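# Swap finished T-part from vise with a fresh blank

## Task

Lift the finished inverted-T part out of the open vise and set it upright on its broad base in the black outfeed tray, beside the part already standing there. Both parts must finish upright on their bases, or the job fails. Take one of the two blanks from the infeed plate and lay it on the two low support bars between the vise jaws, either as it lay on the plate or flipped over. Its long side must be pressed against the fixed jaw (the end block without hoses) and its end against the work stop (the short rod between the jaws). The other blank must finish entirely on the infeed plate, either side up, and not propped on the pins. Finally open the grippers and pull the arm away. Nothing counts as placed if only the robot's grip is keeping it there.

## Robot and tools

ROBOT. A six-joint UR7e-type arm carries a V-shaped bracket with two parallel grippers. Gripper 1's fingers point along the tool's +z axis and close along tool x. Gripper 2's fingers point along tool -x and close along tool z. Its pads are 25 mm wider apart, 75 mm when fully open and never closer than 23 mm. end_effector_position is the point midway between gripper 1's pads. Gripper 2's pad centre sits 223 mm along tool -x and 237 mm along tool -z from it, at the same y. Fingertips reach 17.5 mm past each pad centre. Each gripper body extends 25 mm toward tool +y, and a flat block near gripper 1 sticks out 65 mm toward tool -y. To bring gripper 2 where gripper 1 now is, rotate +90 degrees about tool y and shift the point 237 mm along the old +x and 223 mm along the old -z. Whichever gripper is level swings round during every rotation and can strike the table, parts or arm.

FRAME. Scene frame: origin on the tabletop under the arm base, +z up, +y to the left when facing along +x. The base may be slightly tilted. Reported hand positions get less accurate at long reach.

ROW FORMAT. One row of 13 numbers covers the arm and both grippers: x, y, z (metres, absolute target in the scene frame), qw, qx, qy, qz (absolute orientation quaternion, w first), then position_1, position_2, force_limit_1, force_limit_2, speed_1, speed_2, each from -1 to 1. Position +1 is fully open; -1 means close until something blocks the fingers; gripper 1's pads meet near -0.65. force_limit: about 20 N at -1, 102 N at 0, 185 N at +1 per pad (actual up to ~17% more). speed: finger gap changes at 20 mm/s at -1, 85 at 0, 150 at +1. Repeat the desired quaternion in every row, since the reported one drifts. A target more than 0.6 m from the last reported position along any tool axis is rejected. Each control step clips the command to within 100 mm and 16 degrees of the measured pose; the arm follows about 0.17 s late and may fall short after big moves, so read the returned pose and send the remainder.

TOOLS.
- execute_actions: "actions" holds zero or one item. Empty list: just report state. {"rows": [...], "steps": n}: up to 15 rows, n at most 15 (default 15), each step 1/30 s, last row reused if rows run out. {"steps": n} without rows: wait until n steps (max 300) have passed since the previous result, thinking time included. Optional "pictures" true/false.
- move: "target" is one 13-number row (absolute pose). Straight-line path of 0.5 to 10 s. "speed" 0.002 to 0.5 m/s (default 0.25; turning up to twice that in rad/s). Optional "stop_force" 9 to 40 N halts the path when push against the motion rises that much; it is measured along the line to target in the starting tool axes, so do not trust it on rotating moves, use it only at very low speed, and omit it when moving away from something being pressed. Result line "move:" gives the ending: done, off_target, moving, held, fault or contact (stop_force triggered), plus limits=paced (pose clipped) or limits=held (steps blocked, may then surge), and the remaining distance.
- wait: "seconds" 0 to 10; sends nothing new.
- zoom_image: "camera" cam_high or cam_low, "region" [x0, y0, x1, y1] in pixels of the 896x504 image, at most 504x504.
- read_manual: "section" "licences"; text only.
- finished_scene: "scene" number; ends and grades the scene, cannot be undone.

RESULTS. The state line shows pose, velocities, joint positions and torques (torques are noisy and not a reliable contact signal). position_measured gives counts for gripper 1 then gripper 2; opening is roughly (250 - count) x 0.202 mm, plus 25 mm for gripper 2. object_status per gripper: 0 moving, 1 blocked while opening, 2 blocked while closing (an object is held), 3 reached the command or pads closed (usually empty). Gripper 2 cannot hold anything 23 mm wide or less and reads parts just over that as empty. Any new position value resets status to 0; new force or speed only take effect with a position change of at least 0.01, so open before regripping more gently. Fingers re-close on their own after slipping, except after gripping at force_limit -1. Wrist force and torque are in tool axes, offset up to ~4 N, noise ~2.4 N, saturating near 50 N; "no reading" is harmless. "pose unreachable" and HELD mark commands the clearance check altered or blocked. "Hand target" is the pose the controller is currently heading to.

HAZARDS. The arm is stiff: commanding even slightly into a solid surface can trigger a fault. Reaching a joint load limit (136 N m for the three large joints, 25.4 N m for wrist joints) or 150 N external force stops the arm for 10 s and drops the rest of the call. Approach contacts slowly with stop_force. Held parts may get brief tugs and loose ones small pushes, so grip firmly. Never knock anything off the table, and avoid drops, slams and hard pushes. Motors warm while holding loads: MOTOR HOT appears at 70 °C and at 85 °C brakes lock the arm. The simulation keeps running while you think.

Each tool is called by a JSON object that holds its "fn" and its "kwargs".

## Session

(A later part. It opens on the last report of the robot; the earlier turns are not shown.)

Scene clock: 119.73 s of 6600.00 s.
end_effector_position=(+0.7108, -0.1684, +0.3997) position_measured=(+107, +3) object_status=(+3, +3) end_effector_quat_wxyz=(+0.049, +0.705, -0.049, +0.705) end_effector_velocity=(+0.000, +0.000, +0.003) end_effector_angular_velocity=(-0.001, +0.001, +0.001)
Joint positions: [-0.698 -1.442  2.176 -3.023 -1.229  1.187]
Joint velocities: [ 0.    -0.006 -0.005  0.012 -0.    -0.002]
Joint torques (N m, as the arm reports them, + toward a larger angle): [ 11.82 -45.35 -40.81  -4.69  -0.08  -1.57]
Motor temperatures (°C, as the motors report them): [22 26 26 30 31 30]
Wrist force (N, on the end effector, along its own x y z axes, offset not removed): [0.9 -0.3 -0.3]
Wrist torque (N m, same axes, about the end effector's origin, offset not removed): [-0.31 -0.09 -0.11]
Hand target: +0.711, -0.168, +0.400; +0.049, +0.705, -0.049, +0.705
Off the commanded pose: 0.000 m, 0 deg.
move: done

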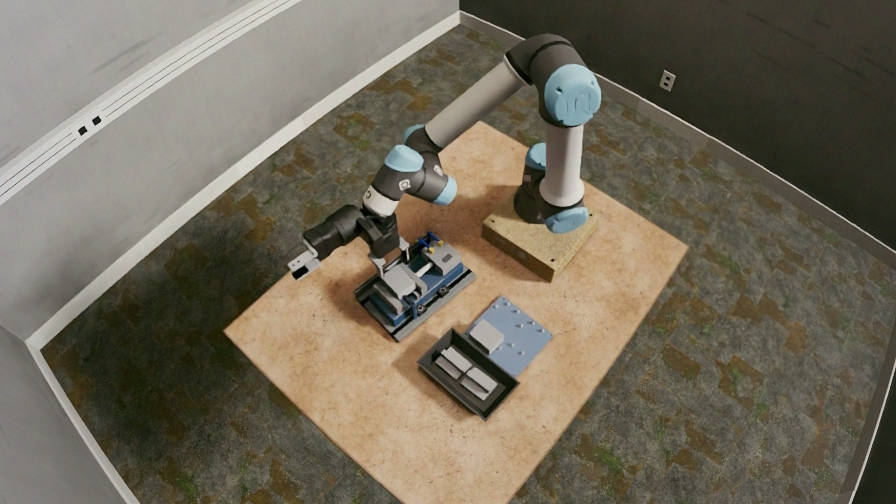

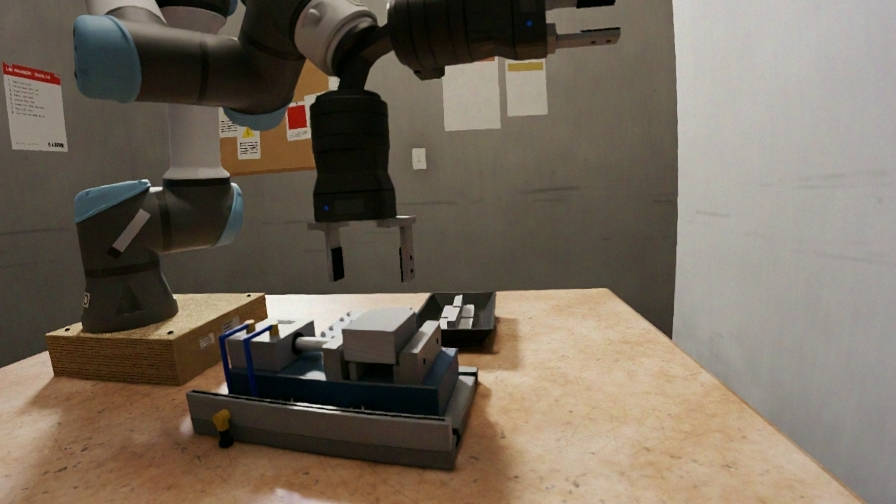

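{"fn": "move", "kwargs": {"target": [0.7109,-0.1685,0.338,0.0493,0.7054,-0.0493,0.7054,0.3,1,-0.3,-0.5,0.5,0.5], "speed": 0.06}}

{"fn": "move", "kwargs": {"target": [0.727,-0.169,0.338,0.0493,0.7054,-0.0493,0.7054,0.3,1,-0.3,-0.5,0.5,0.5], "speed": 0.005, "stop_force": 14}}

Scene clock: 121.93 s of 6600.00 s.
end_effector_position=(+0.7110, -0.1686, +0.3383) position_measured=(+107, +3) object_status=(+3, +3) end_effector_quat_wxyz=(+0.049, +0.705, -0.049, +0.705) end_effector_velocity=(+0.000, -0.000, -0.003) end_effector_angular_velocity=(-0.001, -0.002, -0.001)
Joint positions: [-0.7   -1.309  2.235 -3.212 -1.228  1.185]
Joint velocities: [-0.     0.008  0.002 -0.012  0.     0.001]
Joint torques (N m, as the arm reports them, + toward a larger angle): [ -7.72 -27.6  -11.03  -7.8    2.93   1.82]
Motor temperatures (°C, as the motors report them): [22 26 26 30 31 30]
Wrist force (N, on the end effector, along its own x y z axes, offset not removed): [-2.4 -1.8 0.0]
Wrist torque (N m, same axes, about the end effector's origin, offset not removed): [-0.26 0.63 -0.12]
Hand target: +0.711, -0.169, +0.338; +0.049, +0.705, -0.049, +0.705
Off the commanded pose: 0.000 m, 0 deg.
move: done

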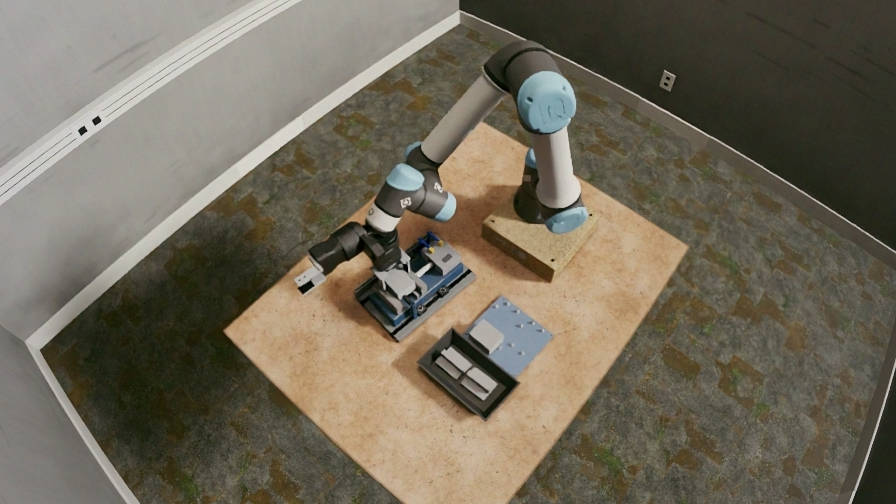

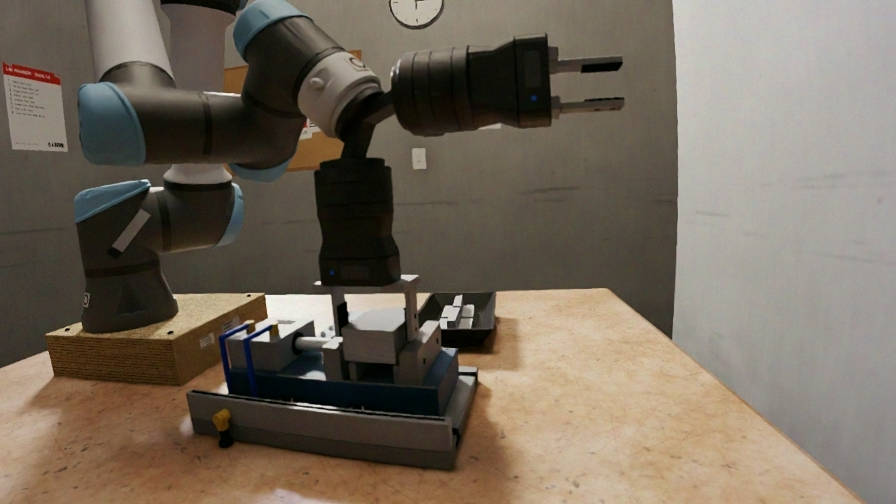

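Scene clock: 125.00 s of 6600.00 s.
end_effector_position=(+0.7244, -0.1689, +0.3380) position_measured=(+107, +3) object_status=(+3, +3) end_effector_quat_wxyz=(+0.049, +0.705, -0.049, +0.705) end_effector_velocity=(-0.002, +0.001, +0.001) end_effector_angular_velocity=(-0.001, -0.003, +0.002)
Joint positions: [-0.682 -1.283  2.199 -3.208 -1.24   1.2  ]
Joint velocities: [-0.002 -0.003  0.005 -0.004  0.003 -0.002]
Joint torques (N m, as the arm reports them, + toward a larger angle): [ -2.36 -52.16 -19.21 -10.54   6.4   -0.03]
Motor temperatures (°C, as the motors report them): [22 26 26 30 31 30]
Wrist force (N, on the end effector, along its own x y z axes, offset not removed): [10.8 5.8 -24.1]
Wrist torque (N m, same axes, about the end effector's origin, offset not removed): [1.99 -8.85 -1.69]
Hand target: +0.724, -0.169, +0.338; +0.049, +0.705, -0.049, +0.705
Off the commanded pose: 0.003 m, 0 deg.
move: contact

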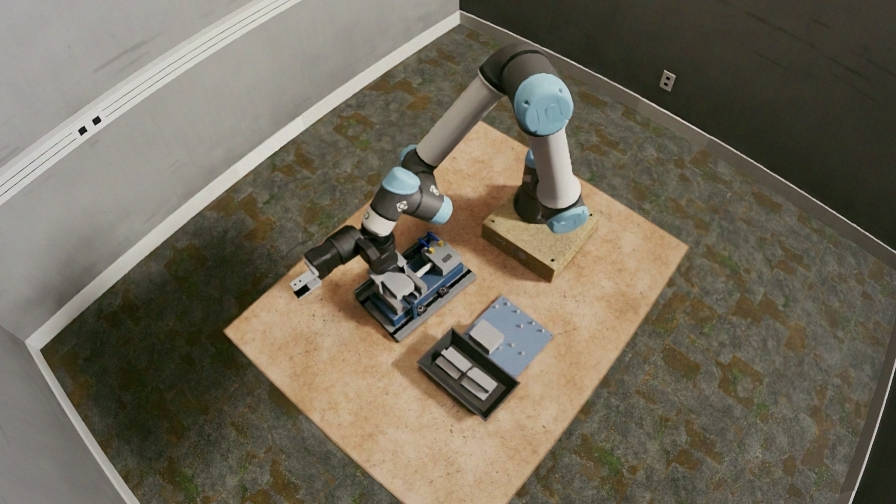

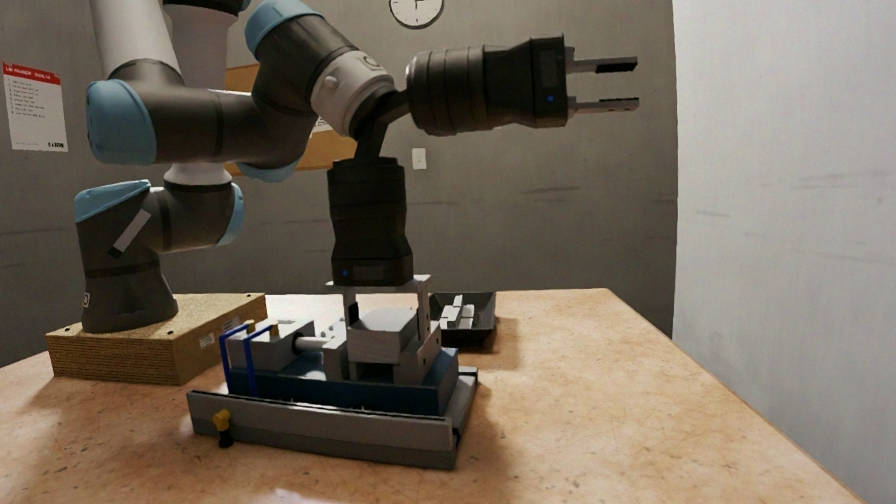

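{"fn": "move", "kwargs": {"target": [0.716,-0.1685,0.338,0.0493,0.7054,-0.0493,0.7054,0.3,1,-0.3,-0.5,0.5,0.5], "speed": 0.03}}

{"fn": "move", "kwargs": {"target": [0.716,-0.22,0.44,0.0493,0.7054,-0.0493,0.7054,0.3,1,-0.3,-0.5,0.5,0.5], "speed": 0.15}}

{"fn": "zoom_image", "kwargs": {"camera": "cam_low", "region": [270, 240, 490, 400]}}

{"fn": "zoom_image", "kwargs": {"camera": "cam_high", "region": [350, 230, 480, 350]}}

{"fn": "zoom_image", "kwargs": {"camera": "cam_high", "region": [410, 280, 570, 430]}}

Scene clock: 126.80 s of 6600.00 s.
end_effector_position=(+0.7163, -0.1685, +0.3380) position_measured=(+107, +3) object_status=(+3, +3) end_effector_quat_wxyz=(+0.049, +0.705, -0.049, +0.705) end_effector_velocity=(-0.002, +0.000, +0.000) end_effector_angular_velocity=(-0.000, -0.000, +0.000)
Joint positions: [-0.693 -1.298  2.221 -3.212 -1.233  1.191]
Joint velocities: [-0.003 -0.005  0.007 -0.001  0.002 -0.002]
Joint torques (N m, as the arm reports them, + toward a larger angle): [ -9.23 -51.01 -11.3   -7.29   3.47  -1.55]
Motor temperatures (°C, as the motors report them): [22 26 26 30 31 30]
Wrist force (N, on the end effector, along its own x y z axes, offset not removed): [-1.4 -2.5 -2.1]
Wrist torque (N m, same axes, about the end effector's origin, offset not removed): [-0.42 0.36 -0.10]
Hand target: +0.716, -0.169, +0.338; +0.049, +0.705, -0.049, +0.705
Off the commanded pose: 0.000 m, 0 deg.
move: done

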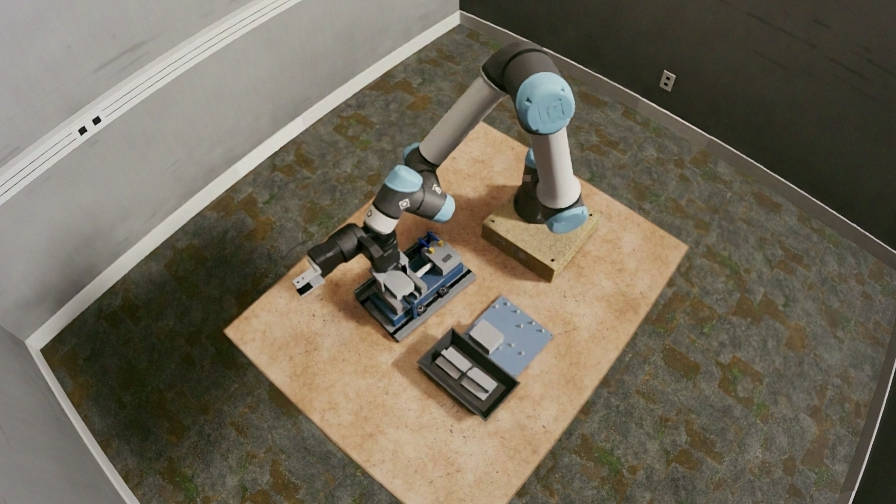

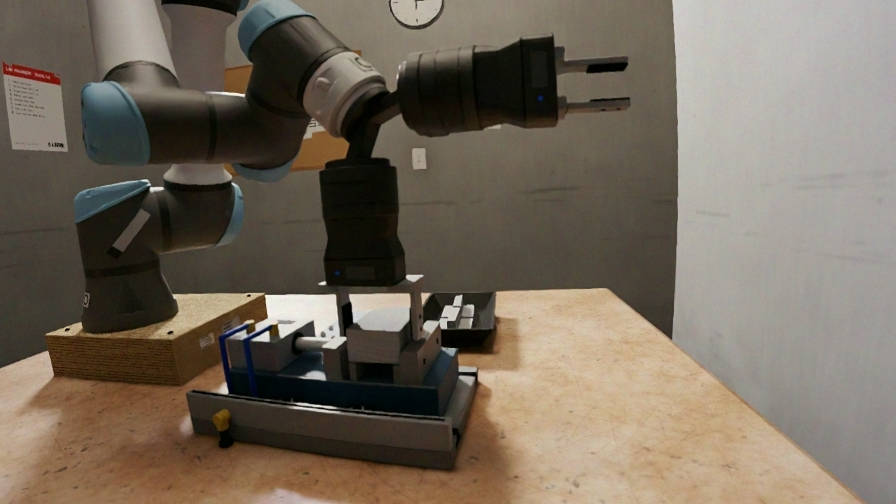

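Scene clock: 128.13 s of 6600.00 s.
end_effector_position=(+0.7158, -0.2197, +0.4397) position_measured=(+107, +3) object_status=(+3, +3) end_effector_quat_wxyz=(+0.049, +0.705, -0.049, +0.705) end_effector_velocity=(+0.000, -0.001, +0.003) end_effector_angular_velocity=(-0.001, +0.001, +0.002)
Joint positions: [-0.781 -1.463  2.063 -2.864 -1.176  1.119]
Joint velocities: [-0.002 -0.003 -0.007  0.013  0.001 -0.004]
Joint torques (N m, as the arm reports them, + toward a larger angle): [ -6.99 -47.04 -43.59  -4.39   3.2   -1.56]
Motor temperatures (°C, as the motors report them): [22 26 26 30 31 30]
Wrist force (N, on the end effector, along its own x y z axes, offset not removed): [0.4 -0.2 -0.9]
Wrist torque (N m, same axes, about the end effector's origin, offset not removed): [-0.03 0.02 -0.09]
Hand target: +0.716, -0.220, +0.440; +0.049, +0.705, -0.049, +0.705
Off the commanded pose: 0.000 m, 0 deg.
move: done

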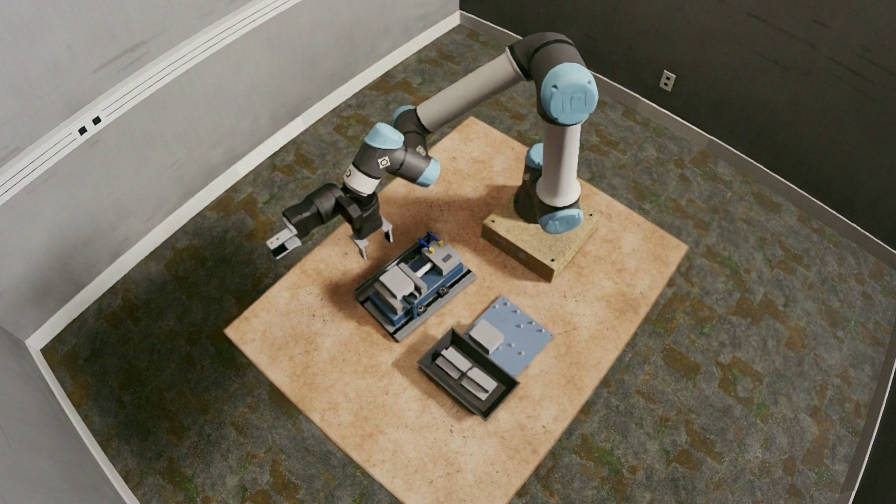

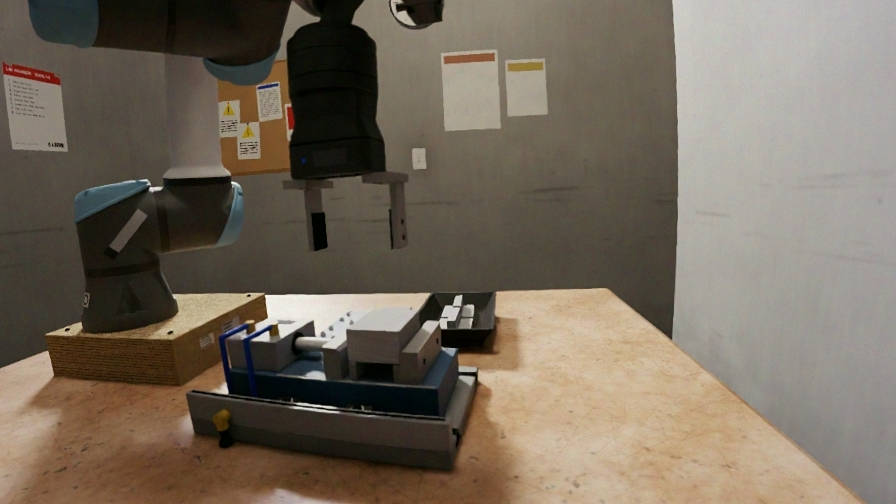

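Region (270, 240, 490, 400) of cam_low's 896x504 image, scaled by 2.291, with more detail than that image has; it fills the top 367 rows of this view, and the rest is white.

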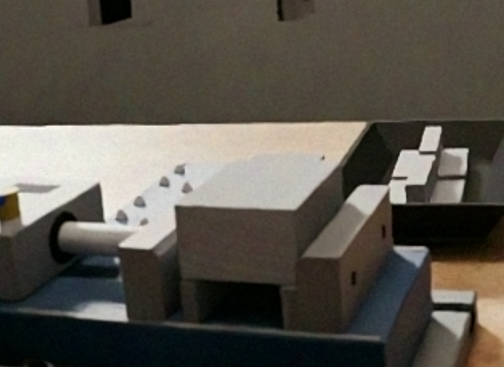

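Region (350, 230, 480, 350) of cam_high's 896x504 image, scaled by 3.877, with more detail than that image has; it fills the top 465 rows of this view, and the rest is white.

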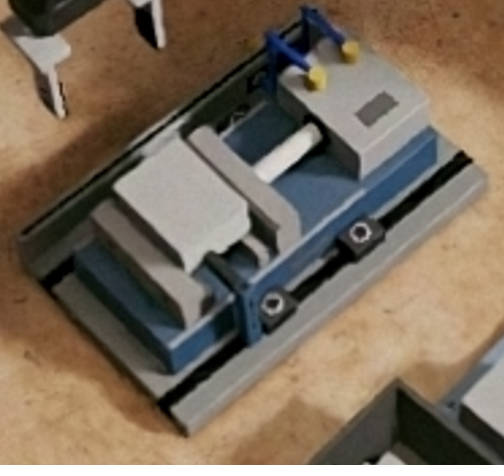

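Region (410, 280, 570, 430) of cam_high's 896x504 image, scaled by 3.150, with more detail than that image has; it fills the top 472 rows of this view, and the rest is white.

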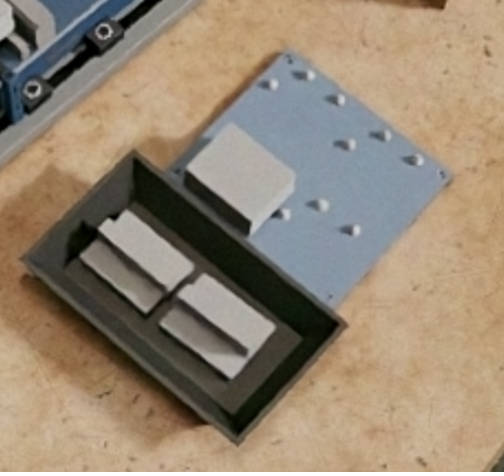

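{"fn": "finished_scene", "kwargs": {"scene": 2}}

The scene is finished: the task was done.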